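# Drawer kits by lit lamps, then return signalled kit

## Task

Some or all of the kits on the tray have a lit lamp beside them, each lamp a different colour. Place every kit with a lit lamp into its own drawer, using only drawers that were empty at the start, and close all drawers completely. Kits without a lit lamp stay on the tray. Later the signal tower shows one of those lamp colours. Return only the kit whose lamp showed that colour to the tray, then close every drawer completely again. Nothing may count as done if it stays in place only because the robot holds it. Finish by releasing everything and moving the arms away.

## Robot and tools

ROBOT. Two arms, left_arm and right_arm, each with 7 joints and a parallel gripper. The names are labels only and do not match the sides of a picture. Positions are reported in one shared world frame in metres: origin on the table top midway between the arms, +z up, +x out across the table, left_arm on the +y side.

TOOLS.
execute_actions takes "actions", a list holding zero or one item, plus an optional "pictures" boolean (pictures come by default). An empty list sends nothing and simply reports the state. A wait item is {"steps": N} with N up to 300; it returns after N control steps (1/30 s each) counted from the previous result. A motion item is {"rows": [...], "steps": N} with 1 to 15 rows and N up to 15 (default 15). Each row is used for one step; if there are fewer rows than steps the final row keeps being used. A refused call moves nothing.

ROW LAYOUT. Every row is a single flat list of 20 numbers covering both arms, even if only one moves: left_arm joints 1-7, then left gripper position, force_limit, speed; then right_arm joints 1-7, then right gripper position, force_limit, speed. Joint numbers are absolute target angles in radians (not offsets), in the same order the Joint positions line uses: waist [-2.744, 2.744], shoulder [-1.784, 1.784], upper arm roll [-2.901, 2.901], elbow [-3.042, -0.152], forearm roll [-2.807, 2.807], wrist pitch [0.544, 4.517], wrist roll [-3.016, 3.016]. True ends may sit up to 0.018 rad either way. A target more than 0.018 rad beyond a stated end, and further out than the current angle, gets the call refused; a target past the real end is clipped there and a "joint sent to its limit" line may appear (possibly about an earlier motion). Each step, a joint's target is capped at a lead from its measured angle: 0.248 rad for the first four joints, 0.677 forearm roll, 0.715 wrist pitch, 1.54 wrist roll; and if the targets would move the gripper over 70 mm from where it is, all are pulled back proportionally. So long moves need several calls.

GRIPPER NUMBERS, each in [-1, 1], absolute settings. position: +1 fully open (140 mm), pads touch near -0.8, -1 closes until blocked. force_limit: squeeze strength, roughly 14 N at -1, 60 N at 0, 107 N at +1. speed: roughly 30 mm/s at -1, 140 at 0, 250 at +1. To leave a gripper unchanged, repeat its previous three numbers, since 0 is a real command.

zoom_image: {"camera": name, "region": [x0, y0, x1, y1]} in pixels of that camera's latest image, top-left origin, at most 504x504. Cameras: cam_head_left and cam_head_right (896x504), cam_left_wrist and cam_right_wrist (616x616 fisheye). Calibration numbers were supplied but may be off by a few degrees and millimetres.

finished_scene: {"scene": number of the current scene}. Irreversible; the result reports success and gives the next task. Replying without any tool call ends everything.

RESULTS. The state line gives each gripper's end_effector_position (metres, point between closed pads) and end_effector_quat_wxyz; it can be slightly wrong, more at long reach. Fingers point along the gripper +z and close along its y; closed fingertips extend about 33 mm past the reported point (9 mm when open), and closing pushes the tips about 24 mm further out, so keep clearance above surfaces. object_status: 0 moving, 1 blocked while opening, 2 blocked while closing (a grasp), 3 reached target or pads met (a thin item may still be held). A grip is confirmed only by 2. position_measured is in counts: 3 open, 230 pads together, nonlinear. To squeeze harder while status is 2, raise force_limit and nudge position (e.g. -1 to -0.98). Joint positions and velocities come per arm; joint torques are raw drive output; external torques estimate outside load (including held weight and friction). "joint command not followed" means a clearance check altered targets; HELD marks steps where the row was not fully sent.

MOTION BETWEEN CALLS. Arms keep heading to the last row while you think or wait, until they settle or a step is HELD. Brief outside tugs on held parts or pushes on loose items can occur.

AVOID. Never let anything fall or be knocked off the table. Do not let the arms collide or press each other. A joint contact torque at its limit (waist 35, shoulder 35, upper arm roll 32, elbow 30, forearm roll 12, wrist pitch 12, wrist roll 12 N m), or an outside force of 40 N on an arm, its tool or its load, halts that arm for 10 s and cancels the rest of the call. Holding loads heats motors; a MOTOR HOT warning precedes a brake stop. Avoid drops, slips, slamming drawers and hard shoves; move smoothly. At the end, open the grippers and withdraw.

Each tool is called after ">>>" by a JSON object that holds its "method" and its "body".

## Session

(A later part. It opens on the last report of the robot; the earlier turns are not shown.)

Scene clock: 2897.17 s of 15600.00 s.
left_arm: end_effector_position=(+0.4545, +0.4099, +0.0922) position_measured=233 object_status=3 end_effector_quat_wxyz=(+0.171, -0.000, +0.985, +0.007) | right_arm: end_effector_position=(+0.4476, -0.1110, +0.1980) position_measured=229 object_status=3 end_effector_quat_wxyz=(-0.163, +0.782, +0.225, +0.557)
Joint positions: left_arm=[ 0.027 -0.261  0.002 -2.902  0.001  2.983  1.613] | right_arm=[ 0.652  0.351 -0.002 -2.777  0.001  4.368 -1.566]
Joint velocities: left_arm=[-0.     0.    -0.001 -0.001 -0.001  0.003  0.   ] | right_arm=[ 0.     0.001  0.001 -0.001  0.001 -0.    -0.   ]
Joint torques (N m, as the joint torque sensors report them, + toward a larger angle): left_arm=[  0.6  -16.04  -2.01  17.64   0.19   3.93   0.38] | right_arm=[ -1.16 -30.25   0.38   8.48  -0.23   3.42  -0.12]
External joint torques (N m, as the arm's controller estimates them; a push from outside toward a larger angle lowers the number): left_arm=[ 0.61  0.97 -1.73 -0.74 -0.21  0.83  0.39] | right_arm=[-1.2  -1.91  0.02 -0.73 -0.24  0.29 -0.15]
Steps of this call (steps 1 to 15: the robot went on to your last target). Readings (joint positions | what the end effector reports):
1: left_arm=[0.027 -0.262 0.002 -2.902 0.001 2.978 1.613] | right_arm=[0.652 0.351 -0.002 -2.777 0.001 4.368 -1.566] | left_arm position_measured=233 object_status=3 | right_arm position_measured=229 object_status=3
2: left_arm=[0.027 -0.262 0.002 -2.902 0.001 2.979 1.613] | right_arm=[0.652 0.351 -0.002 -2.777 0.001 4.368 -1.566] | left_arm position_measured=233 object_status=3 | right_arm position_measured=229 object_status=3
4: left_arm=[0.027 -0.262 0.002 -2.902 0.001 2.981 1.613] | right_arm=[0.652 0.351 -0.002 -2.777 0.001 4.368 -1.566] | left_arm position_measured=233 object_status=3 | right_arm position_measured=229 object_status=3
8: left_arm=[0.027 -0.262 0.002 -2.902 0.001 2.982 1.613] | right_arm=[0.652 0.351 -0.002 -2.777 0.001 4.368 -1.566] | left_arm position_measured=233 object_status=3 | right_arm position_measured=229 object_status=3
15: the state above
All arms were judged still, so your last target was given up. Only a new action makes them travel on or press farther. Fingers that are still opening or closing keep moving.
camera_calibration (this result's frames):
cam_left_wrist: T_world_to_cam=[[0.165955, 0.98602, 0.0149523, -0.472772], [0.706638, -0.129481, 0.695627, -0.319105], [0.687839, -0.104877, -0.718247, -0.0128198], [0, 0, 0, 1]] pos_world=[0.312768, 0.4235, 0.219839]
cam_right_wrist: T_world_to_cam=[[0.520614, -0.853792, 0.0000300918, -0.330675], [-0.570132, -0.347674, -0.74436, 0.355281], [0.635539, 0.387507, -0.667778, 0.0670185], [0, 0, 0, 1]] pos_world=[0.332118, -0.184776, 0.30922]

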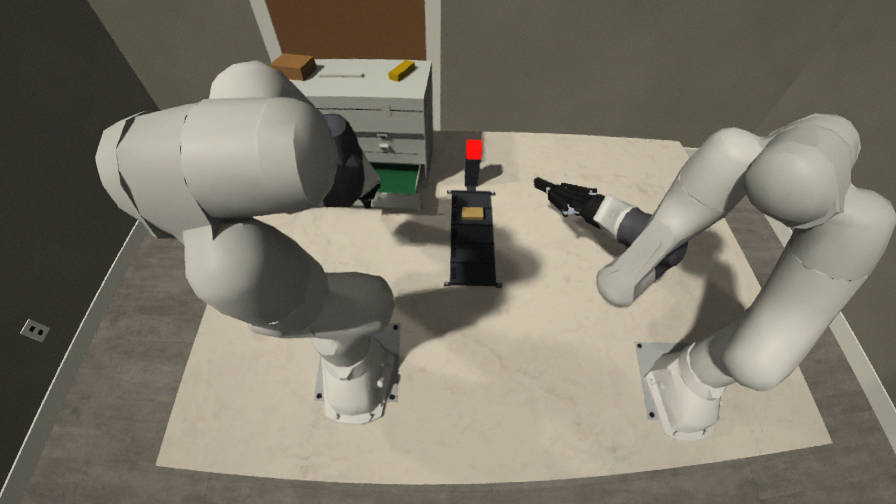

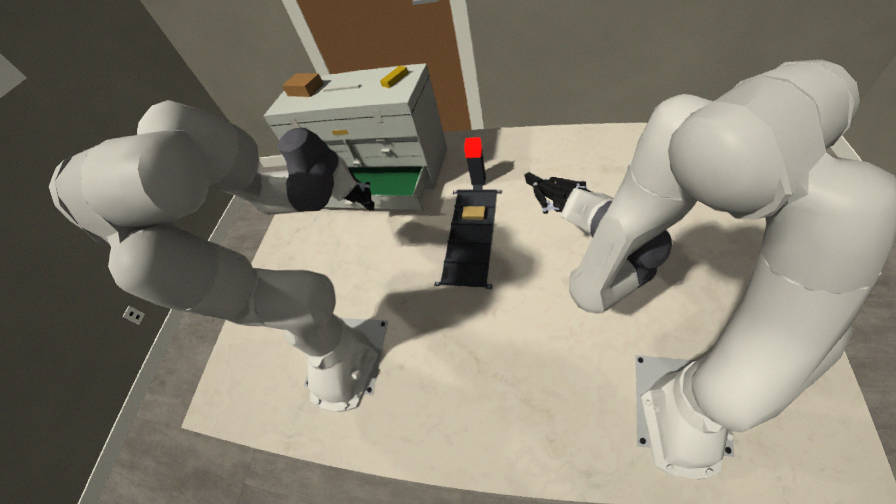

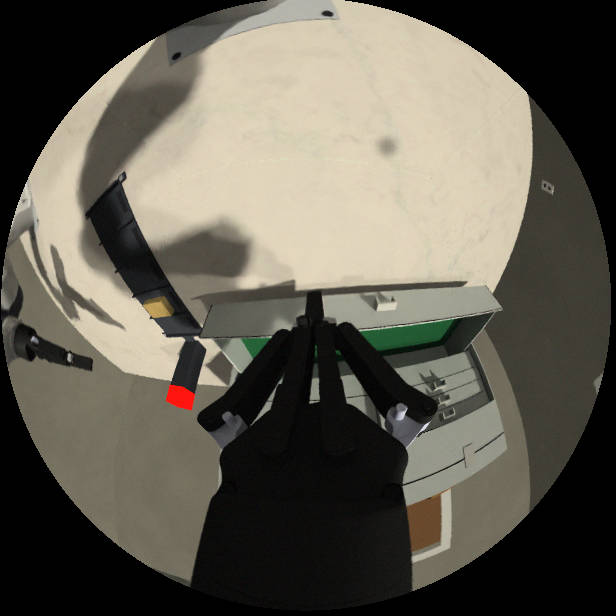

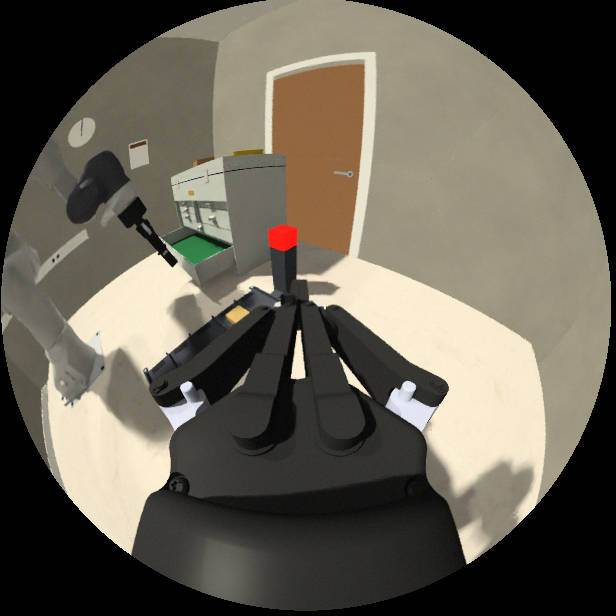

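>>> {"method": "execute_actions", "body": {"actions": [{"rows":[[0.03,-0.194,0,-2.832,0,2.985,1.62,-0.85,0,0,0.65,0.35,0,-2.778,0,4.37,-1.571,-0.8,0,0]],"steps":12}], "pictures": false}}

>>> {"method": "execute_actions", "body": {"actions": [{"rows":[[0.03,-0.1299,0,-2.7622,0,2.985,1.62,-0.85,0,0,0.65,0.35,0,-2.778,0,4.37,-1.571,-0.8,0,0]],"steps":12}], "pictures": false}}

>>> {"method": "execute_actions", "body": {"actions": [{"rows":[[0.03,-0.078,0,-2.7425,0,3.07,1.62,-0.85,0,0,0.65,0.35,0,-2.778,0,4.37,-1.571,-0.8,0,0]],"steps":12}], "pictures": false}}

>>> {"method": "execute_actions", "body": {"actions": [{"rows":[[0.03,-0.0254,0,-2.7228,0,3.152,1.62,-0.85,0,0,0.65,0.35,0,-2.778,0,4.37,-1.571,-0.8,0,0]],"steps":12}], "pictures": false}}

>>> {"method": "execute_actions", "body": {"actions": [{"rows":[[0.03,0.03,0,-2.697,0,3.23,1.62,-0.85,0,0,0.65,0.35,0,-2.778,0,4.37,-1.571,-0.8,0,0]],"steps":12}], "pictures": false}}

>>> {"method": "execute_actions", "body": {"actions": [{"rows":[[0.03,0.0857,0,-2.6707,0,3.305,1.62,-0.85,0,0,0.65,0.35,0,-2.778,0,4.37,-1.571,-0.8,0,0]],"steps":15}], "pictures": false}}

>>> {"method": "execute_actions", "body": {"actions": [{"rows":[[0.03,0.107,0,-2.638,0,3.292,1.62,-0.85,0,0,0.65,0.35,0,-2.778,0,4.37,-1.571,-0.8,0,0]],"steps":15}], "pictures": false}}

>>> {"method": "execute_actions", "body": {"actions": [{"rows":[[0.03,0.118,0,-2.622,0,3.286,1.62,-0.85,0,0,0.65,0.35,0,-2.778,0,4.37,-1.571,-0.8,0,0]],"steps":15}]}}

Scene clock: 2918.37 s of 15600.00 s.
left_arm: end_effector_position=(+0.4749, +0.4105, +0.0910) position_measured=233 object_status=3 end_effector_quat_wxyz=(+0.169, +0.001, +0.986, +0.007) | right_arm: end_effector_position=(+0.4476, -0.1110, +0.1980) position_measured=229 object_status=3 end_effector_quat_wxyz=(-0.163, +0.782, +0.225, +0.557)
Joint positions: left_arm=[ 0.028 -0.196  0.001 -2.837  0.001  2.981  1.614] | right_arm=[ 0.652  0.351 -0.002 -2.777  0.001  4.368 -1.566]
Joint velocities: left_arm=[-0.     0.002  0.     0.004  0.     0.     0.001] | right_arm=[ 0.001 -0.002 -0.001 -0.    -0.001  0.001 -0.   ]
Joint torques (N m, as the joint torque sensors report them, + toward a larger angle): left_arm=[  1.31 -18.64  -0.35  21.47   0.22   3.73   0.38] | right_arm=[ -0.86 -30.37   0.45   8.6   -0.25   3.46  -0.12]
External joint torques (N m, as the arm's controller estimates them; a push from outside toward a larger angle lowers the number): left_arm=[ 1.33  0.79 -0.15  3.03 -0.18  0.63  0.39] | right_arm=[-0.9  -1.83  0.09 -0.73 -0.26  0.31 -0.15]
Steps of this call (steps 1 to 90: nothing new was sent; then 17.80 s passed at rest; steps 91 to 102: all 12 steps of this action). Readings (joint positions | what the end effector reports):
91: left_arm=[0.028 -0.247 0.002 -2.887 0.001 2.983 1.613] | right_arm=[0.652 0.351 -0.002 -2.777 0.001 4.368 -1.566] | left_arm position_measured=233 object_status=3 | right_arm position_measured=229 object_status=3
92: left_arm=[0.028 -0.228 0.002 -2.868 0.001 2.982 1.613] | right_arm=[0.652 0.351 -0.002 -2.777 0.001 4.368 -1.566] | left_arm position_measured=233 object_status=3 | right_arm position_measured=229 object_status=3
94: left_arm=[0.028 -0.208 0.002 -2.849 0.001 2.981 1.614] | right_arm=[0.652 0.351 -0.002 -2.777 0.001 4.368 -1.566] | left_arm position_measured=233 object_status=3 | right_arm position_measured=229 object_status=3
98: left_arm=[0.028 -0.198 0.001 -2.839 0.001 2.981 1.614] | right_arm=[0.652 0.351 -0.002 -2.777 0.001 4.368 -1.566] | left_arm position_measured=233 object_status=3 | right_arm position_measured=229 object_status=3
102: the state above

Scene clock: 2918.77 s of 15600.00 s.
left_arm: end_effector_position=(+0.4974, +0.4107, +0.0902) position_measured=233 object_status=3 end_effector_quat_wxyz=(+0.170, +0.002, +0.985, +0.007) | right_arm: end_effector_position=(+0.4476, -0.1110, +0.1980) position_measured=229 object_status=3 end_effector_quat_wxyz=(-0.163, +0.782, +0.225, +0.557)
Joint positions: left_arm=[ 0.028 -0.131 -0.    -2.768  0.001  2.979  1.615] | right_arm=[ 0.652  0.351 -0.002 -2.777  0.001  4.368 -1.566]
Joint velocities: left_arm=[ 0.001  0.004  0.     0.004 -0.     0.     0.002] | right_arm=[-0.    -0.001 -0.    -0.001  0.001  0.001  0.   ]
Joint torques (N m, as the joint torque sensors report them, + toward a larger angle): left_arm=[  0.86 -20.46   0.46  21.56   0.31   4.26   0.32] | right_arm=[ -1.21 -30.34   0.53   8.87  -0.27   3.38  -0.11]
External joint torques (N m, as the arm's controller estimates them; a push from outside toward a larger angle lowers the number): left_arm=[ 0.8   1.14  0.52  3.17 -0.08  1.18  0.33] | right_arm=[-1.15 -1.87  0.25 -0.42 -0.3   0.24 -0.14]
Steps of this call (steps 1 to 12: all 12 steps of this action). Readings (joint positions | what the end effector reports):
1: left_arm=[0.028 -0.182 0.001 -2.822 0.001 2.979 1.614] | right_arm=[0.652 0.351 -0.002 -2.777 0.001 4.368 -1.566] | left_arm position_measured=233 object_status=3 | right_arm position_measured=229 object_status=3
2: left_arm=[0.028 -0.164 0.001 -2.803 0.001 2.979 1.614] | right_arm=[0.652 0.351 -0.002 -2.777 0.001 4.368 -1.566] | left_arm position_measured=233 object_status=3 | right_arm position_measured=229 object_status=3
4: left_arm=[0.028 -0.143 0.000 -2.781 0.001 2.979 1.614] | right_arm=[0.652 0.351 -0.002 -2.777 0.001 4.368 -1.566] | left_arm position_measured=233 object_status=3 | right_arm position_measured=229 object_status=3
8: left_arm=[0.028 -0.133 -0.000 -2.770 0.001 2.979 1.615] | right_arm=[0.652 0.351 -0.002 -2.777 0.001 4.368 -1.566] | left_arm position_measured=233 object_status=3 | right_arm position_measured=229 object_status=3
12: the state above

Scene clock: 2919.17 s of 15600.00 s.
left_arm: end_effector_position=(+0.5139, +0.4110, +0.0858) position_measured=233 object_status=3 end_effector_quat_wxyz=(+0.187, +0.002, +0.982, +0.008) | right_arm: end_effector_position=(+0.4476, -0.1110, +0.1980) position_measured=229 object_status=3 end_effector_quat_wxyz=(-0.163, +0.782, +0.225, +0.557)
Joint positions: left_arm=[ 0.027 -0.078 -0.001 -2.749  0.001  3.048  1.615] | right_arm=[ 0.652  0.351 -0.002 -2.777  0.001  4.368 -1.566]
Joint velocities: left_arm=[ 0.     0.012 -0.    -0.     0.002  0.027  0.001] | right_arm=[ 0.001  0.    -0.     0.002 -0.001 -0.     0.002]
Joint torques (N m, as the joint torque sensors report them, + toward a larger angle): left_arm=[  0.58 -23.05   0.74  20.99   0.24   5.9    0.31] | right_arm=[ -0.88 -29.93   0.47   8.74  -0.29   3.41  -0.14]
External joint torques (N m, as the arm's controller estimates them; a push from outside toward a larger angle lowers the number): left_arm=[ 0.58  0.09  0.81  3.05 -0.13  2.75  0.32] | right_arm=[-0.86 -1.42  0.16 -0.64 -0.31  0.27 -0.17]
Steps of this call (steps 1 to 12: all 12 steps of this action). Readings (joint positions | what the end effector reports):
1: left_arm=[0.027 -0.121 -0.001 -2.764 0.001 2.990 1.615] | right_arm=[0.652 0.351 -0.002 -2.777 0.001 4.368 -1.566] | left_arm position_measured=233 object_status=3 | right_arm position_measured=229 object_status=3
2: left_arm=[0.027 -0.107 -0.001 -2.757 0.001 3.004 1.615] | right_arm=[0.652 0.351 -0.002 -2.777 0.001 4.368 -1.566] | left_arm position_measured=233 object_status=3 | right_arm position_measured=229 object_status=3
4: left_arm=[0.027 -0.090 -0.001 -2.751 0.001 3.023 1.615] | right_arm=[0.652 0.351 -0.002 -2.777 0.001 4.368 -1.566] | left_arm position_measured=233 object_status=3 | right_arm position_measured=229 object_status=3
8: left_arm=[0.027 -0.080 -0.001 -2.749 0.001 3.042 1.615] | right_arm=[0.652 0.351 -0.002 -2.777 0.001 4.368 -1.566] | left_arm position_measured=233 object_status=3 | right_arm position_measured=229 object_status=3
12: the state above

Scene clock: 2919.57 s of 15600.00 s.
left_arm: end_effector_position=(+0.5313, +0.4115, +0.0823) position_measured=233 object_status=3 end_effector_quat_wxyz=(+0.208, +0.003, +0.978, +0.009) | right_arm: end_effector_position=(+0.4476, -0.1110, +0.1980) position_measured=229 object_status=3 end_effector_quat_wxyz=(-0.163, +0.782, +0.225, +0.557)
Joint positions: left_arm=[ 0.027 -0.023 -0.001 -2.73   0.001  3.127  1.615] | right_arm=[ 0.652  0.351 -0.002 -2.777  0.001  4.368 -1.566]
Joint velocities: left_arm=[-0.     0.012  0.    -0.001 -0.     0.034  0.003] | right_arm=[-0.001 -0.    -0.001  0.001 -0.    -0.    -0.001]
Joint torques (N m, as the joint torque sensors report them, + toward a larger angle): left_arm=[  0.82 -26.22   1.71  21.56   0.28   6.45   0.3 ] | right_arm=[ -1.05 -30.18   0.48   8.92  -0.27   3.39  -0.15]
External joint torques (N m, as the arm's controller estimates them; a push from outside toward a larger angle lowers the number): left_arm=[ 0.8  -1.6   1.71  4.06 -0.06  3.22  0.31] | right_arm=[-1.02 -1.77  0.19 -0.37 -0.29  0.26 -0.18]
Steps of this call (steps 1 to 12: all 12 steps of this action). Readings (joint positions | what the end effector reports):
1: left_arm=[0.027 -0.067 -0.001 -2.745 0.001 3.062 1.615] | right_arm=[0.652 0.351 -0.002 -2.777 0.001 4.368 -1.566] | left_arm position_measured=233 object_status=3 | right_arm position_measured=229 object_status=3
2: left_arm=[0.027 -0.053 -0.001 -2.739 0.001 3.077 1.615] | right_arm=[0.652 0.351 -0.002 -2.777 0.001 4.368 -1.566] | left_arm position_measured=233 object_status=3 | right_arm position_measured=229 object_status=3
4: left_arm=[0.027 -0.037 -0.001 -2.732 0.001 3.098 1.615] | right_arm=[0.652 0.351 -0.002 -2.777 0.001 4.368 -1.566] | left_arm position_measured=233 object_status=3 | right_arm position_measured=229 object_status=3
8: left_arm=[0.027 -0.026 -0.001 -2.730 0.001 3.120 1.615] | right_arm=[0.652 0.351 -0.002 -2.777 0.001 4.368 -1.566] | left_arm position_measured=233 object_status=3 | right_arm position_measured=229 object_status=3
12: the state above

Scene clock: 2919.97 s of 15600.00 s.
left_arm: end_effector_position=(+0.5500, +0.4120, +0.0797) position_measured=233 object_status=3 end_effector_quat_wxyz=(+0.230, +0.003, +0.973, +0.010) | right_arm: end_effector_position=(+0.4476, -0.1110, +0.1980) position_measured=229 object_status=3 end_effector_quat_wxyz=(-0.163, +0.782, +0.225, +0.557)
Joint positions: left_arm=[ 0.027  0.033 -0.002 -2.706  0.001  3.204  1.615] | right_arm=[ 0.652  0.351 -0.002 -2.777  0.001  4.368 -1.566]
Joint velocities: left_arm=[-0.001  0.014  0.001 -0.    -0.001  0.031  0.001] | right_arm=[ 0.002  0.001  0.001 -0.    -0.001  0.001 -0.001]
Joint torques (N m, as the joint torque sensors report them, + toward a larger angle): left_arm=[  0.91 -27.38   0.94  21.97   0.37   6.64   0.35] | right_arm=[ -0.81 -30.26   0.49   8.7   -0.16   3.42  -0.11]
External joint torques (N m, as the arm's controller estimates them; a push from outside toward a larger angle lowers the number): left_arm=[ 0.96 -1.5   0.95  5.05  0.04  3.38  0.36] | right_arm=[-0.89 -1.88  0.1  -0.57 -0.16  0.29 -0.14]
Steps of this call (steps 1 to 12: all 12 steps of this action). Readings (joint positions | what the end effector reports):
1: left_arm=[0.027 -0.012 -0.002 -2.725 0.001 3.140 1.615] | right_arm=[0.652 0.351 -0.002 -2.777 0.001 4.368 -1.566] | left_arm position_measured=233 object_status=3 | right_arm position_measured=229 object_status=3
2: left_arm=[0.027 0.003 -0.002 -2.717 0.001 3.154 1.615] | right_arm=[0.652 0.351 -0.002 -2.777 0.001 4.368 -1.566] | left_arm position_measured=233 object_status=3 | right_arm position_measured=229 object_status=3
4: left_arm=[0.027 0.019 -0.002 -2.709 0.001 3.176 1.615] | right_arm=[0.652 0.351 -0.002 -2.777 0.001 4.368 -1.566] | left_arm position_measured=233 object_status=3 | right_arm position_measured=229 object_status=3
8: left_arm=[0.027 0.030 -0.002 -2.706 0.001 3.196 1.615] | right_arm=[0.652 0.351 -0.002 -2.777 0.001 4.368 -1.566] | left_arm position_measured=233 object_status=3 | right_arm position_measured=229 object_status=3
12: the state above

Scene clock: 2920.47 s of 15600.00 s.
left_arm: end_effector_position=(+0.5686, +0.4126, +0.0775) position_measured=233 object_status=3 end_effector_quat_wxyz=(+0.252, +0.003, +0.968, +0.011) | right_arm: end_effector_position=(+0.4476, -0.1110, +0.1980) position_measured=229 object_status=3 end_effector_quat_wxyz=(-0.163, +0.782, +0.225, +0.557)
Joint positions: left_arm=[ 0.027  0.09  -0.002 -2.68   0.001  3.28   1.615] | right_arm=[ 0.652  0.351 -0.002 -2.777  0.001  4.368 -1.566]
Joint velocities: left_arm=[-0.     0.006 -0.002 -0.001  0.001  0.015  0.001] | right_arm=[ 0.     0.001  0.001  0.001 -0.     0.    -0.   ]
Joint torques (N m, as the joint torque sensors report them, + toward a larger angle): left_arm=[  1.84 -29.55   1.39  21.21   0.21   6.9    0.29] | right_arm=[ -0.74 -30.08   0.03   8.94  -0.19   3.4   -0.18]
External joint torques (N m, as the arm's controller estimates them; a push from outside toward a larger angle lowers the number): left_arm=[ 1.86 -2.28  1.33  4.81 -0.09  3.61  0.3 ] | right_arm=[-0.77 -1.58 -0.32 -0.4  -0.2   0.25 -0.21]
Steps of this call (steps 1 to 15: all 15 steps of this action). Readings (joint positions | what the end effector reports):
1: left_arm=[0.027 0.044 -0.002 -2.701 0.001 3.216 1.615] | right_arm=[0.652 0.351 -0.002 -2.777 0.001 4.368 -1.566] | left_arm position_measured=233 object_status=3 | right_arm position_measured=229 object_status=3
2: left_arm=[0.027 0.059 -0.002 -2.692 0.001 3.231 1.615] | right_arm=[0.652 0.351 -0.002 -2.777 0.001 4.368 -1.566] | left_arm position_measured=233 object_status=3 | right_arm position_measured=229 object_status=3
4: left_arm=[0.027 0.075 -0.002 -2.683 0.001 3.251 1.615] | right_arm=[0.652 0.351 -0.002 -2.777 0.001 4.368 -1.566] | left_arm position_measured=233 object_status=3 | right_arm position_measured=229 object_status=3
8: left_arm=[0.027 0.086 -0.002 -2.680 0.001 3.271 1.615] | right_arm=[0.652 0.351 -0.002 -2.777 0.001 4.368 -1.566] | left_arm position_measured=233 object_status=3 | right_arm position_measured=229 object_status=3
15: the state above

Scene clock: 2920.97 s of 15600.00 s.
left_arm: end_effector_position=(+0.5810, +0.4131, +0.0800) position_measured=233 object_status=3 end_effector_quat_wxyz=(+0.257, +0.003, +0.966, +0.011) | right_arm: end_effector_position=(+0.4476, -0.1110, +0.1980) position_measured=229 object_status=3 end_effector_quat_wxyz=(-0.163, +0.782, +0.225, +0.557)
Joint positions: left_arm=[ 0.027  0.11  -0.002 -2.648  0.001  3.279  1.615] | right_arm=[ 0.652  0.351 -0.002 -2.777  0.001  4.368 -1.566]
Joint velocities: left_arm=[-0.     0.001  0.001  0.002  0.001 -0.     0.   ] | right_arm=[-0.     0.001 -0.     0.    -0.001 -0.     0.   ]
Joint torques (N m, as the joint torque sensors report them, + toward a larger angle): left_arm=[  0.95 -30.4    1.26  22.55   0.15   5.38   0.3 ] | right_arm=[ -1.03 -29.89   0.24   8.85  -0.28   3.38  -0.11]
External joint torques (N m, as the arm's controller estimates them; a push from outside toward a larger angle lowers the number): left_arm=[ 0.95 -2.21  1.16  5.85 -0.16  2.07  0.32] | right_arm=[-1.02 -1.46 -0.07 -0.44 -0.3   0.25 -0.14]
Steps of this call (steps 1 to 15: all 15 steps of this action). Readings (joint positions | what the end effector reports):
1: left_arm=[0.027 0.095 -0.002 -2.674 0.001 3.279 1.615] | right_arm=[0.652 0.351 -0.002 -2.777 0.001 4.368 -1.566] | left_arm position_measured=233 object_status=3 | right_arm position_measured=229 object_status=3
2: left_arm=[0.027 0.101 -0.002 -2.665 0.001 3.279 1.615] | right_arm=[0.652 0.351 -0.002 -2.777 0.001 4.368 -1.566] | left_arm position_measured=233 object_status=3 | right_arm position_measured=229 object_status=3
4: left_arm=[0.027 0.107 -0.002 -2.654 0.001 3.279 1.615] | right_arm=[0.652 0.351 -0.002 -2.777 0.001 4.368 -1.566] | left_arm position_measured=233 object_status=3 | right_arm position_measured=229 object_status=3
8: left_arm=[0.027 0.110 -0.002 -2.649 0.001 3.279 1.615] | right_arm=[0.652 0.351 -0.002 -2.777 0.001 4.368 -1.566] | left_arm position_measured=233 object_status=3 | right_arm position_measured=229 object_status=3
15: the state above

Scene clock: 2921.47 s of 15600.00 s.
left_arm: end_effector_position=(+0.5865, +0.4133, +0.0804) position_measured=233 object_status=3 end_effector_quat_wxyz=(+0.258, +0.003, +0.966, +0.011) | right_arm: end_effector_position=(+0.4476, -0.1110, +0.1980) position_measured=229 object_status=3 end_effector_quat_wxyz=(-0.163, +0.782, +0.225, +0.557)
Joint positions: left_arm=[ 0.027  0.121 -0.002 -2.632  0.001  3.275  1.615] | right_arm=[ 0.652  0.351 -0.002 -2.777  0.001  4.368 -1.566]
Joint velocities: left_arm=[-0.    -0.001  0.001  0.001 -0.001 -0.001  0.   ] | right_arm=[ 0.001 -0.001 -0.001  0.     0.002 -0.     0.001]
Joint torques (N m, as the joint torque sensors report them, + toward a larger angle): left_arm=[  0.9  -30.54   1.21  22.11   0.15   5.09   0.31] | right_arm=[ -1.55 -30.71   0.54   8.45  -0.23   3.38  -0.2 ]
External joint torques (N m, as the arm's controller estimates them; a push from outside toward a larger angle lowers the number): left_arm=[ 0.9  -1.76  1.11  5.25 -0.16  1.76  0.32] | right_arm=[-1.53 -2.23  0.23 -0.87 -0.25  0.23 -0.22]
Steps of this call (steps 1 to 15: all 15 steps of this action). Readings (joint positions | what the end effector reports):
1: left_arm=[0.027 0.113 -0.002 -2.645 0.001 3.278 1.615] | right_arm=[0.652 0.351 -0.002 -2.777 0.001 4.368 -1.566] | left_arm position_measured=233 object_status=3 | right_arm position_measured=229 object_status=3
2: left_arm=[0.027 0.116 -0.002 -2.640 0.001 3.278 1.615] | right_arm=[0.652 0.351 -0.002 -2.777 0.001 4.368 -1.566] | left_arm position_measured=233 object_status=3 | right_arm position_measured=229 object_status=3
4: left_arm=[0.027 0.119 -0.002 -2.635 0.001 3.277 1.615] | right_arm=[0.652 0.351 -0.002 -2.777 0.001 4.368 -1.566] | left_arm position_measured=233 object_status=3 | right_arm position_measured=229 object_status=3
8: left_arm=[0.027 0.121 -0.002 -2.633 0.001 3.276 1.615] | right_arm=[0.652 0.351 -0.002 -2.777 0.001 4.368 -1.566] | left_arm position_measured=233 object_status=3 | right_arm position_measured=229 object_status=3
15: the state above
camera_calibration (this result's frames):
cam_left_wrist: T_world_to_cam=[[0.165791, 0.984741, 0.0529085, -0.500271], [0.571079, -0.13961, 0.808936, -0.329128], [0.803979, -0.1039, -0.58551, -0.190901], [0, 0, 0, 1]] pos_world=[0.424379, 0.426853, 0.180937]
cam_right_wrist: T_world_to_cam=[[0.520614, -0.853792, 0.0000301847, -0.330675], [-0.570132, -0.347674, -0.74436, 0.355281], [0.63554, 0.387507, -0.667778, 0.0670184], [0, 0, 0, 1]] pos_world=[0.332118, -0.184776, 0.30922]

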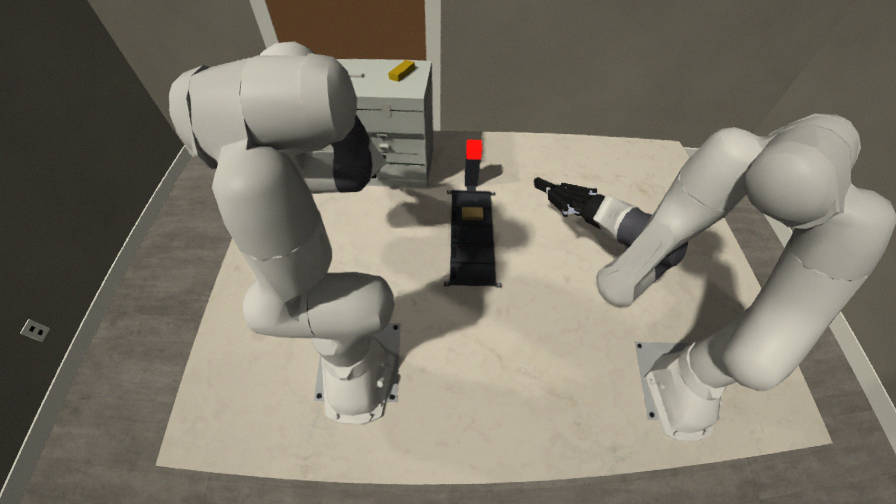

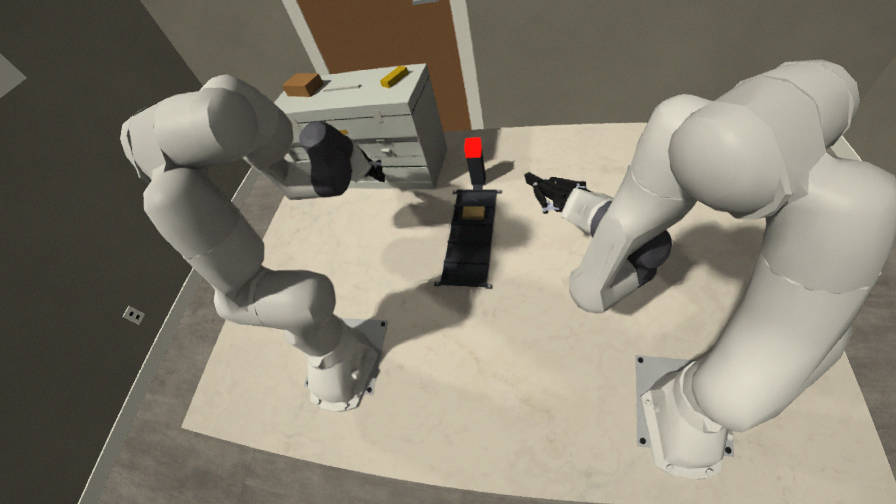

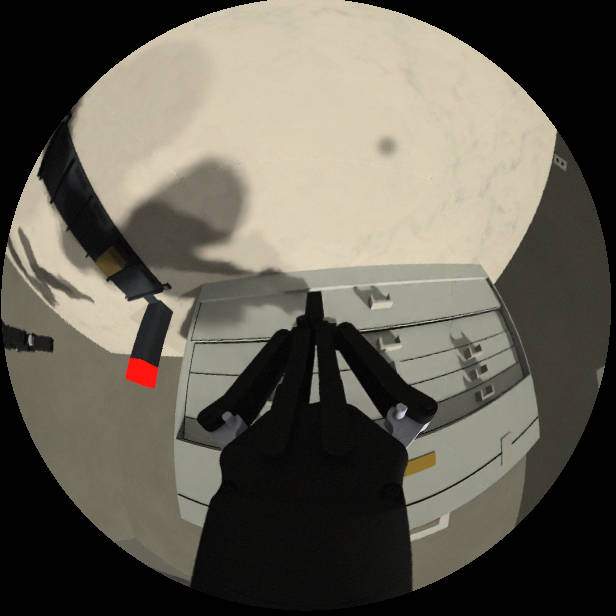

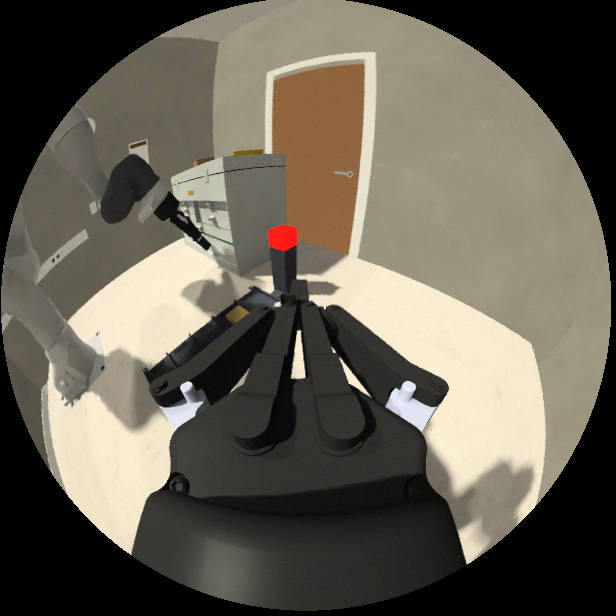

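>>> {"method": "execute_actions", "body": {"actions": [{"rows":[[0.03,0.131,0,-2.615,0,3.276,1.62,-0.85,0,0,0.65,0.35,0,-2.778,0,4.37,-1.571,-0.8,0,0]],"steps":15}], "pictures": false}}

>>> {"method": "execute_actions", "body": {"actions": [{"rows":[[0.03,0.1375,0,-2.605,0,3.272,1.62,-0.85,0,0,0.65,0.35,0,-2.778,0,4.37,-1.571,-0.8,0,0]],"steps":15}], "pictures": false}}

>>> {"method": "execute_actions", "body": {"actions": [{"rows":[[0.03,0.144,0,-2.595,0,3.2685,1.62,-0.85,0,0,0.65,0.35,0,-2.778,0,4.37,-1.571,-0.8,0,0]],"steps":15}], "pictures": false}}

Scene clock: 2934.00 s of 15600.00 s.
left_arm: end_effector_position=(+0.5899, +0.4132, +0.0800) position_measured=233 object_status=3 end_effector_quat_wxyz=(+0.258, +0.003, +0.966, +0.011) | right_arm: end_effector_position=(+0.4476, -0.1110, +0.1980) position_measured=229 object_status=3 end_effector_quat_wxyz=(-0.163, +0.782, +0.225, +0.557)
Joint positions: left_arm=[ 0.027  0.13  -0.002 -2.621  0.001  3.273  1.615] | right_arm=[ 0.652  0.351 -0.002 -2.777  0.001  4.368 -1.566]
Joint velocities: left_arm=[ 0.002  0.     0.     0.001 -0.002 -0.001  0.   ] | right_arm=[-0.001 -0.001  0.    -0.001 -0.     0.    -0.001]
Joint torques (N m, as the joint torque sensors report them, + toward a larger angle): left_arm=[  0.85 -27.66   2.02  19.99   0.27   3.85   0.28] | right_arm=[ -0.63 -29.98   0.43   8.78  -0.22   3.45  -0.11]
External joint torques (N m, as the arm's controller estimates them; a push from outside toward a larger angle lowers the number): left_arm=[ 0.79  1.31  1.84  3.18 -0.04  0.54  0.3 ] | right_arm=[-0.65 -1.4   0.08 -0.58 -0.23  0.29 -0.14]
Steps of this call (steps 1 to 15: the robot went on to your last target; steps 16 to 90: nothing new was sent; then 9.03 s passed at rest; steps 91 to 105: all 15 steps of this action). Readings (joint positions | what the end effector reports):
91: left_arm=[0.027 0.123 -0.002 -2.630 0.001 3.274 1.615] | right_arm=[0.652 0.351 -0.002 -2.777 0.001 4.368 -1.566] | left_arm position_measured=233 object_status=3 | right_arm position_measured=229 object_status=3
92: left_arm=[0.027 0.126 -0.002 -2.627 0.001 3.274 1.615] | right_arm=[0.652 0.351 -0.002 -2.777 0.001 4.368 -1.566] | left_arm position_measured=233 object_status=3 | right_arm position_measured=229 object_status=3
94: left_arm=[0.027 0.128 -0.002 -2.623 0.001 3.274 1.615] | right_arm=[0.652 0.351 -0.002 -2.777 0.001 4.368 -1.566] | left_arm position_measured=233 object_status=3 | right_arm position_measured=229 object_status=3
98: left_arm=[0.027 0.130 -0.002 -2.621 0.001 3.274 1.615] | right_arm=[0.652 0.351 -0.002 -2.777 0.001 4.368 -1.566] | left_arm position_measured=233 object_status=3 | right_arm position_measured=229 object_status=3
105: the state above

Scene clock: 2934.50 s of 15600.00 s.
left_arm: end_effector_position=(+0.5930, +0.4130, +0.0799) position_measured=233 object_status=3 end_effector_quat_wxyz=(+0.258, +0.003, +0.966, +0.011) | right_arm: end_effector_position=(+0.4476, -0.1110, +0.1980) position_measured=229 object_status=3 end_effector_quat_wxyz=(-0.163, +0.782, +0.225, +0.557)
Joint positions: left_arm=[ 0.027  0.136 -0.003 -2.611  0.001  3.27   1.616] | right_arm=[ 0.652  0.351 -0.002 -2.777  0.001  4.368 -1.566]
Joint velocities: left_arm=[-0.     0.001  0.     0.002  0.    -0.002 -0.002] | right_arm=[ 0.002 -0.001 -0.001  0.    -0.001 -0.001 -0.001]
Joint torques (N m, as the joint torque sensors report them, + toward a larger angle): left_arm=[  0.59 -27.91   2.47  19.35   0.29   3.63   0.37] | right_arm=[ -1.09 -30.08   0.46   8.75  -0.26   3.42  -0.17]
External joint torques (N m, as the arm's controller estimates them; a push from outside toward a larger angle lowers the number): left_arm=[ 0.58  1.32  2.34  2.5  -0.03  0.32  0.38] | right_arm=[-1.08 -1.63  0.15 -0.57 -0.27  0.29 -0.19]
Steps of this call (steps 1 to 15: all 15 steps of this action). Readings (joint positions | what the end effector reports):
1: left_arm=[0.027 0.131 -0.002 -2.619 0.001 3.273 1.616] | right_arm=[0.652 0.351 -0.002 -2.777 0.001 4.368 -1.566] | left_arm position_measured=233 object_status=3 | right_arm position_measured=229 object_status=3
2: left_arm=[0.027 0.133 -0.002 -2.616 0.001 3.272 1.616] | right_arm=[0.652 0.351 -0.002 -2.777 0.001 4.368 -1.566] | left_arm position_measured=233 object_status=3 | right_arm position_measured=229 object_status=3
4: left_arm=[0.027 0.135 -0.003 -2.613 0.001 3.271 1.616] | right_arm=[0.652 0.351 -0.002 -2.777 0.001 4.368 -1.566] | left_arm position_measured=233 object_status=3 | right_arm position_measured=229 object_status=3
8: left_arm=[0.027 0.136 -0.003 -2.611 0.001 3.270 1.616] | right_arm=[0.652 0.351 -0.002 -2.777 0.001 4.368 -1.566] | left_arm position_measured=233 object_status=3 | right_arm position_measured=229 object_status=3
15: the state above

Scene clock: 2935.00 s of 15600.00 s.
left_arm: end_effector_position=(+0.5958, +0.4130, +0.0798) position_measured=233 object_status=3 end_effector_quat_wxyz=(+0.258, +0.004, +0.966, +0.011) | right_arm: end_effector_position=(+0.4476, -0.1110, +0.1980) position_measured=229 object_status=3 end_effector_quat_wxyz=(-0.163, +0.782, +0.225, +0.557)
Joint positions: left_arm=[ 0.027  0.142 -0.003 -2.602  0.001  3.266  1.616] | right_arm=[ 0.652  0.351 -0.002 -2.777  0.001  4.368 -1.566]
Joint velocities: left_arm=[ 0.001  0.     0.     0.    -0.    -0.002  0.   ] | right_arm=[ 0.001 -0.     0.001  0.    -0.001  0.001 -0.001]
Joint torques (N m, as the joint torque sensors report them, + toward a larger angle): left_arm=[  0.61 -27.66   1.77  20.13   0.2    3.82   0.36] | right_arm=[ -0.94 -30.54   0.35   8.96  -0.25   3.35  -0.15]
External joint torques (N m, as the arm's controller estimates them; a push from outside toward a larger angle lowers the number): left_arm=[ 0.5   1.82  1.55  3.24 -0.1   0.51  0.37] | right_arm=[-1.01 -2.04 -0.05 -0.35 -0.25  0.2  -0.18]
Steps of this call (steps 1 to 15: all 15 steps of this action). Readings (joint positions | what the end effector reports):
1: left_arm=[0.027 0.138 -0.003 -2.609 0.001 3.269 1.616] | right_arm=[0.652 0.351 -0.002 -2.777 0.001 4.368 -1.566] | left_arm position_measured=233 object_status=3 | right_arm position_measured=229 object_status=3
2: left_arm=[0.027 0.139 -0.003 -2.606 0.001 3.268 1.616] | right_arm=[0.652 0.351 -0.002 -2.777 0.001 4.368 -1.566] | left_arm position_measured=233 object_status=3 | right_arm position_measured=229 object_status=3
4: left_arm=[0.027 0.142 -0.003 -2.603 0.001 3.267 1.616] | right_arm=[0.652 0.351 -0.002 -2.777 0.001 4.368 -1.566] | left_arm position_measured=233 object_status=3 | right_arm position_measured=229 object_status=3
8: left_arm=[0.027 0.142 -0.003 -2.602 0.001 3.266 1.616] | right_arm=[0.652 0.351 -0.002 -2.777 0.001 4.368 -1.566] | left_arm position_measured=233 object_status=3 | right_arm position_measured=229 object_status=3
15: the state above

>>> {"method": "execute_actions", "body": {"actions": [{"rows":[[0.03,0.1505,0,-2.585,0,3.265,1.62,-0.85,0,0,0.65,0.35,0,-2.778,0,4.37,-1.571,-0.8,0,0]],"steps":15}], "pictures": false}}

Scene clock: 2946.80 s of 15600.00 s.
left_arm: end_effector_position=(+0.5973, +0.4128, +0.0797) position_measured=233 object_status=3 end_effector_quat_wxyz=(+0.257, +0.004, +0.966, +0.011) | right_arm: end_effector_position=(+0.4476, -0.1110, +0.1980) position_measured=229 object_status=3 end_effector_quat_wxyz=(-0.163, +0.782, +0.225, +0.557)
Joint positions: left_arm=[ 0.027  0.145 -0.003 -2.595  0.001  3.259  1.616] | right_arm=[ 0.652  0.351 -0.002 -2.777  0.001  4.368 -1.566]
Joint velocities: left_arm=[-0.     0.    -0.001  0.001  0.001 -0.001  0.001] | right_arm=[ 0.     0.001  0.001  0.001  0.     0.    -0.001]
Joint torques (N m, as the joint torque sensors report them, + toward a larger angle): left_arm=[  1.33 -26.77   1.6   22.03   0.27   4.31   0.32] | right_arm=[ -0.86 -30.34   0.5    8.95  -0.28   3.45  -0.15]
External joint torques (N m, as the arm's controller estimates them; a push from outside toward a larger angle lowers the number): left_arm=[ 1.38  2.92  1.52  5.04 -0.06  1.    0.34] | right_arm=[-0.87 -1.94  0.17 -0.35 -0.29  0.32 -0.18]
Steps of this call (steps 1 to 15: the robot went on to your last target; steps 16 to 90: nothing new was sent; then 8.30 s passed at rest; steps 91 to 105: all 15 steps of this action). Readings (joint positions | what the end effector reports):
91: left_arm=[0.027 0.143 -0.003 -2.600 0.001 3.264 1.616] | right_arm=[0.652 0.351 -0.002 -2.777 0.001 4.368 -1.566] | left_arm position_measured=233 object_status=3 | right_arm position_measured=229 object_status=3
92: left_arm=[0.027 0.145 -0.003 -2.598 0.001 3.263 1.616] | right_arm=[0.652 0.351 -0.002 -2.777 0.001 4.368 -1.566] | left_arm position_measured=233 object_status=3 | right_arm position_measured=229 object_status=3
94: left_arm=[0.027 0.145 -0.003 -2.596 0.001 3.262 1.616] | right_arm=[0.652 0.351 -0.002 -2.777 0.001 4.368 -1.566] | left_arm position_measured=233 object_status=3 | right_arm position_measured=229 object_status=3
98: left_arm=[0.027 0.145 -0.003 -2.595 0.001 3.260 1.616] | right_arm=[0.652 0.351 -0.002 -2.777 0.001 4.368 -1.566] | left_arm position_measured=233 object_status=3 | right_arm position_measured=229 object_status=3
105: the state above

Closed. Retreat.

>>> {"method": "execute_actions", "body": {"actions": [{"rows":[[0.03,0.03,0,-2.72,0,3.27,1.62,-0.85,0,0,0.65,0.35,0,-2.778,0,4.37,-1.571,-0.8,0,0]],"steps":15}], "pictures": false}}

>>> {"method": "execute_actions", "body": {"actions": [{"rows":[[0.03,-0.3,0,-2.88,0,3.13,1.62,-0.85,0,0,0.65,0.35,0,-2.778,0,4.37,-1.571,-0.8,0,0]],"steps":15}], "pictures": false}}

>>> {"method": "execute_actions", "body": {"actions": [{"steps":20}]}}

Scene clock: 2958.27 s of 15600.00 s.
left_arm: end_effector_position=(+0.5582, +0.4119, +0.0887) position_measured=233 object_status=3 end_effector_quat_wxyz=(+0.254, +0.004, +0.967, +0.011) | right_arm: end_effector_position=(+0.4476, -0.1110, +0.1980) position_measured=229 object_status=3 end_effector_quat_wxyz=(-0.163, +0.782, +0.225, +0.557)
Joint positions: left_arm=[ 0.027  0.032 -0.002 -2.718  0.001  3.265  1.616] | right_arm=[ 0.652  0.351 -0.002 -2.777  0.001  4.368 -1.566]
Joint velocities: left_arm=[-0.001  0.     0.    -0.002 -0.001  0.002  0.   ] | right_arm=[ 0.001  0.     0.002  0.     0.    -0.     0.   ]
Joint torques (N m, as the joint torque sensors report them, + toward a larger angle): left_arm=[  1.42 -26.33   1.84  15.12   0.18   4.06   0.27] | right_arm=[ -0.88 -30.18   0.69   8.88  -0.26   3.4   -0.13]
External joint torques (N m, as the arm's controller estimates them; a push from outside toward a larger angle lowers the number): left_arm=[ 1.4  -0.63  1.8  -1.74 -0.13  0.75  0.28] | right_arm=[-0.95 -1.79  0.3  -0.39 -0.26  0.27 -0.16]
Steps of this call (steps 1 to 15: the robot went on to your last target; steps 16 to 90: nothing new was sent; then 7.97 s passed at rest; steps 91 to 105: all 15 steps of this action). Readings (joint positions | what the end effector reports):
91: left_arm=[0.027 0.121 -0.003 -2.624 0.001 3.261 1.616] | right_arm=[0.652 0.351 -0.002 -2.777 0.001 4.368 -1.566] | left_arm position_measured=233 object_status=3 | right_arm position_measured=229 object_status=3
92: left_arm=[0.027 0.089 -0.003 -2.659 0.001 3.261 1.616] | right_arm=[0.652 0.351 -0.002 -2.777 0.001 4.368 -1.566] | left_arm position_measured=233 object_status=3 | right_arm position_measured=229 object_status=3
94: left_arm=[0.027 0.054 -0.003 -2.695 0.001 3.262 1.616] | right_arm=[0.652 0.351 -0.002 -2.777 0.001 4.368 -1.566] | left_arm position_measured=233 object_status=3 | right_arm position_measured=229 object_status=3
98: left_arm=[0.027 0.035 -0.002 -2.714 0.001 3.264 1.616] | right_arm=[0.652 0.351 -0.002 -2.777 0.001 4.368 -1.566] | left_arm position_measured=233 object_status=3 | right_arm position_measured=229 object_status=3
105: the state above

Scene clock: 2958.77 s of 15600.00 s.
left_arm: end_effector_position=(+0.5138, +0.4106, +0.1550) position_measured=233 object_status=3 end_effector_quat_wxyz=(+0.276, +0.004, +0.961, +0.012) | right_arm: end_effector_position=(+0.4476, -0.1110, +0.1980) position_measured=229 object_status=3 end_effector_quat_wxyz=(-0.163, +0.782, +0.225, +0.557)
Joint positions: left_arm=[ 0.028 -0.297 -0.002 -2.878  0.002  3.141  1.616] | right_arm=[ 0.652  0.351 -0.002 -2.777  0.001  4.368 -1.566]
Joint velocities: left_arm=[-0.002 -0.004 -0.001 -0.008 -0.    -0.044 -0.   ] | right_arm=[-0.001 -0.     0.001 -0.001 -0.001  0.001  0.001]
Joint torques (N m, as the joint torque sensors report them, + toward a larger angle): left_arm=[  0.44 -18.11   1.27  18.86   0.15   2.91   0.38] | right_arm=[ -0.64 -30.02   0.29   8.88  -0.2    3.39  -0.14]
External joint torques (N m, as the arm's controller estimates them; a push from outside toward a larger angle lowers the number): left_arm=[ 0.55 -0.97  1.64 -0.97 -0.31 -0.5   0.39] | right_arm=[-0.7  -1.52 -0.08 -0.44 -0.2   0.24 -0.16]
Steps of this call (steps 1 to 15: all 15 steps of this action). Readings (joint positions | what the end effector reports):
1: left_arm=[0.027 -0.013 -0.002 -2.758 0.002 3.243 1.616] | right_arm=[0.652 0.351 -0.002 -2.777 0.001 4.368 -1.566] | left_arm position_measured=233 object_status=3 | right_arm position_measured=229 object_status=3
2: left_arm=[0.027 -0.088 -0.002 -2.808 0.002 3.220 1.616] | right_arm=[0.652 0.351 -0.002 -2.777 0.001 4.368 -1.566] | left_arm position_measured=233 object_status=3 | right_arm position_measured=229 object_status=3
4: left_arm=[0.028 -0.211 -0.002 -2.851 0.002 3.191 1.616] | right_arm=[0.652 0.351 -0.002 -2.777 0.001 4.368 -1.566] | left_arm position_measured=233 object_status=3 | right_arm position_measured=229 object_status=3
8: left_arm=[0.028 -0.291 -0.002 -2.868 0.002 3.164 1.616] | right_arm=[0.652 0.351 -0.002 -2.777 0.001 4.368 -1.566] | left_arm position_measured=233 object_status=3 | right_arm position_measured=229 object_status=3
15: the state above

Scene clock: 2959.43 s of 15600.00 s.
left_arm: end_effector_position=(+0.5121, +0.4106, +0.1534) position_measured=233 object_status=3 end_effector_quat_wxyz=(+0.273, +0.004, +0.962, +0.012) | right_arm: end_effector_position=(+0.4476, -0.1110, +0.1980) position_measured=229 object_status=3 end_effector_quat_wxyz=(-0.163, +0.782, +0.225, +0.557)
Joint positions: left_arm=[ 0.028 -0.298 -0.002 -2.879  0.002  3.134  1.616] | right_arm=[ 0.652  0.351 -0.002 -2.777  0.001  4.368 -1.566]
Joint velocities: left_arm=[ 0.    -0.001 -0.    -0.002 -0.002 -0.001 -0.001] | right_arm=[-0.001  0.001  0.    -0.001  0.001  0.001  0.001]
Joint torques (N m, as the joint torque sensors report them, + toward a larger angle): left_arm=[  0.87 -18.31   2.3   18.23   0.28   2.78   0.34] | right_arm=[ -1.23 -29.98   0.38   8.86  -0.3    3.42  -0.13]
External joint torques (N m, as the arm's controller estimates them; a push from outside toward a larger angle lowers the number): left_arm=[ 0.87 -1.4   2.56 -1.3  -0.15 -0.56  0.35] | right_arm=[-1.2  -1.63  0.08 -0.38 -0.32  0.29 -0.15]
Steps of this call (steps 1 to 15: the robot went on to your last target; steps 16 to 20: nothing new was sent). Readings (joint positions | what the end effector reports):
1: left_arm=[0.028 -0.298 -0.002 -2.878 0.002 3.140 1.616] | right_arm=[0.652 0.351 -0.002 -2.777 0.001 4.368 -1.566] | left_arm position_measured=233 object_status=3 | right_arm position_measured=229 object_status=3
2: left_arm=[0.028 -0.298 -0.002 -2.878 0.002 3.139 1.616] | right_arm=[0.652 0.351 -0.002 -2.777 0.001 4.368 -1.566] | left_arm position_measured=233 object_status=3 | right_arm position_measured=229 object_status=3
4: left_arm=[0.028 -0.298 -0.002 -2.878 0.002 3.137 1.616] | right_arm=[0.652 0.351 -0.002 -2.777 0.001 4.368 -1.566] | left_arm position_measured=233 object_status=3 | right_arm position_measured=229 object_status=3
8: left_arm=[0.028 -0.298 -0.002 -2.878 0.002 3.136 1.616] | right_arm=[0.652 0.351 -0.002 -2.777 0.001 4.368 -1.566] | left_arm position_measured=233 object_status=3 | right_arm position_measured=229 object_status=3
20: the state above
All arms were judged still, so your last target was given up. Only a new action makes them travel on or press farther. Fingers that are still opening or closing keep moving.
camera_calibration (this result's frames):
cam_left_wrist: T_world_to_cam=[[0.164702, 0.984466, 0.0608317, -0.489648], [0.545217, -0.142263, 0.826136, -0.334416], [0.821956, -0.1029, -0.560178, -0.102184], [0, 0, 0, 1]] pos_world=[0.346966, 0.423952, 0.248818]
cam_right_wrist: T_world_to_cam=[[0.520614, -0.853792, 0.0000301598, -0.330675], [-0.570132, -0.347674, -0.74436, 0.355281], [0.635539, 0.387507, -0.667778, 0.0670185], [0, 0, 0, 1]] pos_world=[0.332118, -0.184776, 0.30922]

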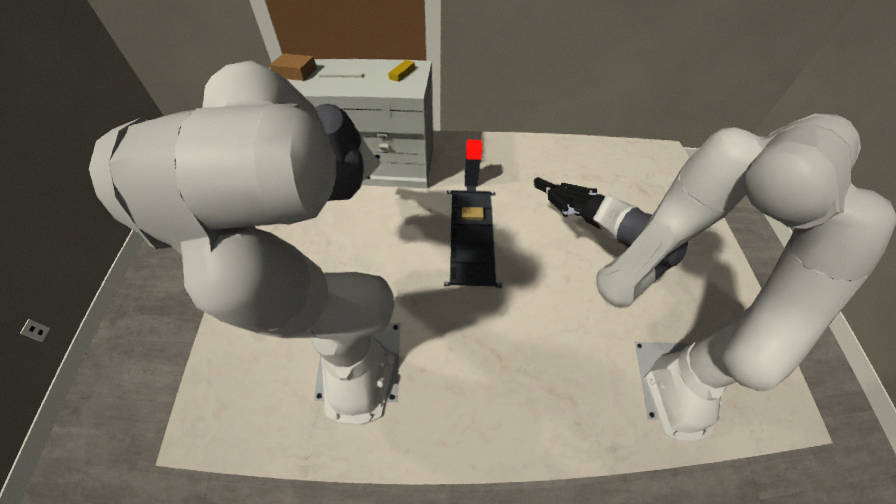

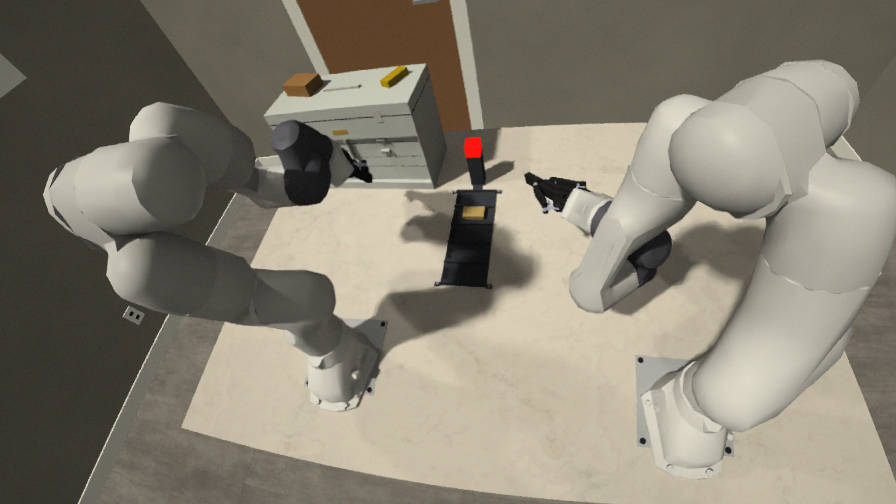

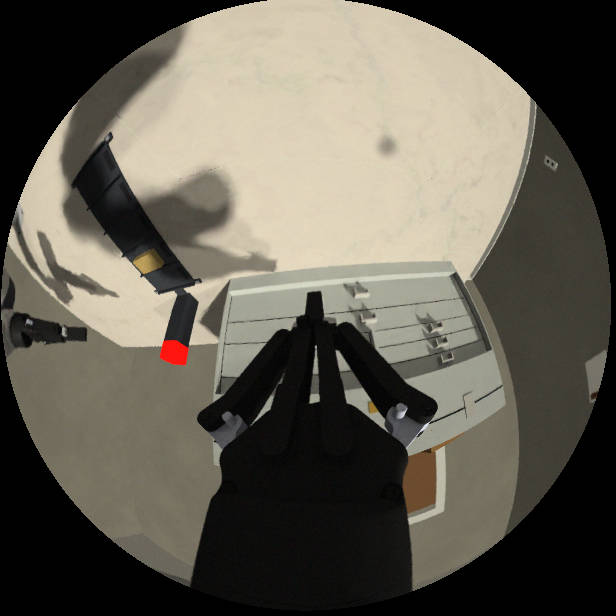

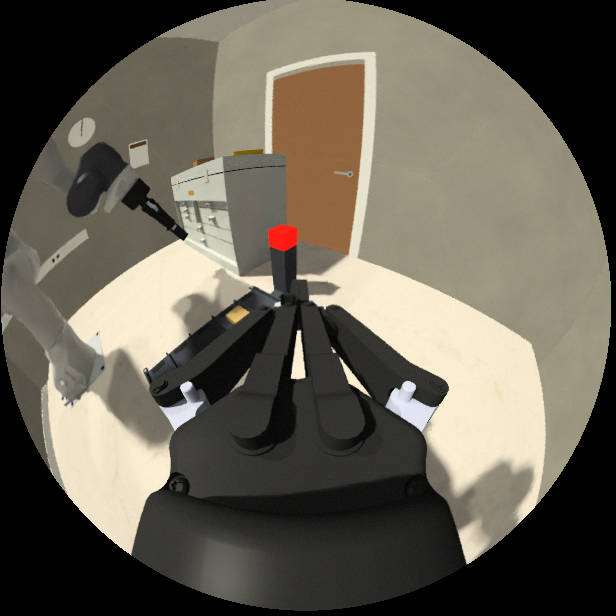

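>>> {"method": "finished_scene", "body": {"scene": 1}}

The scene is finished: the task was done.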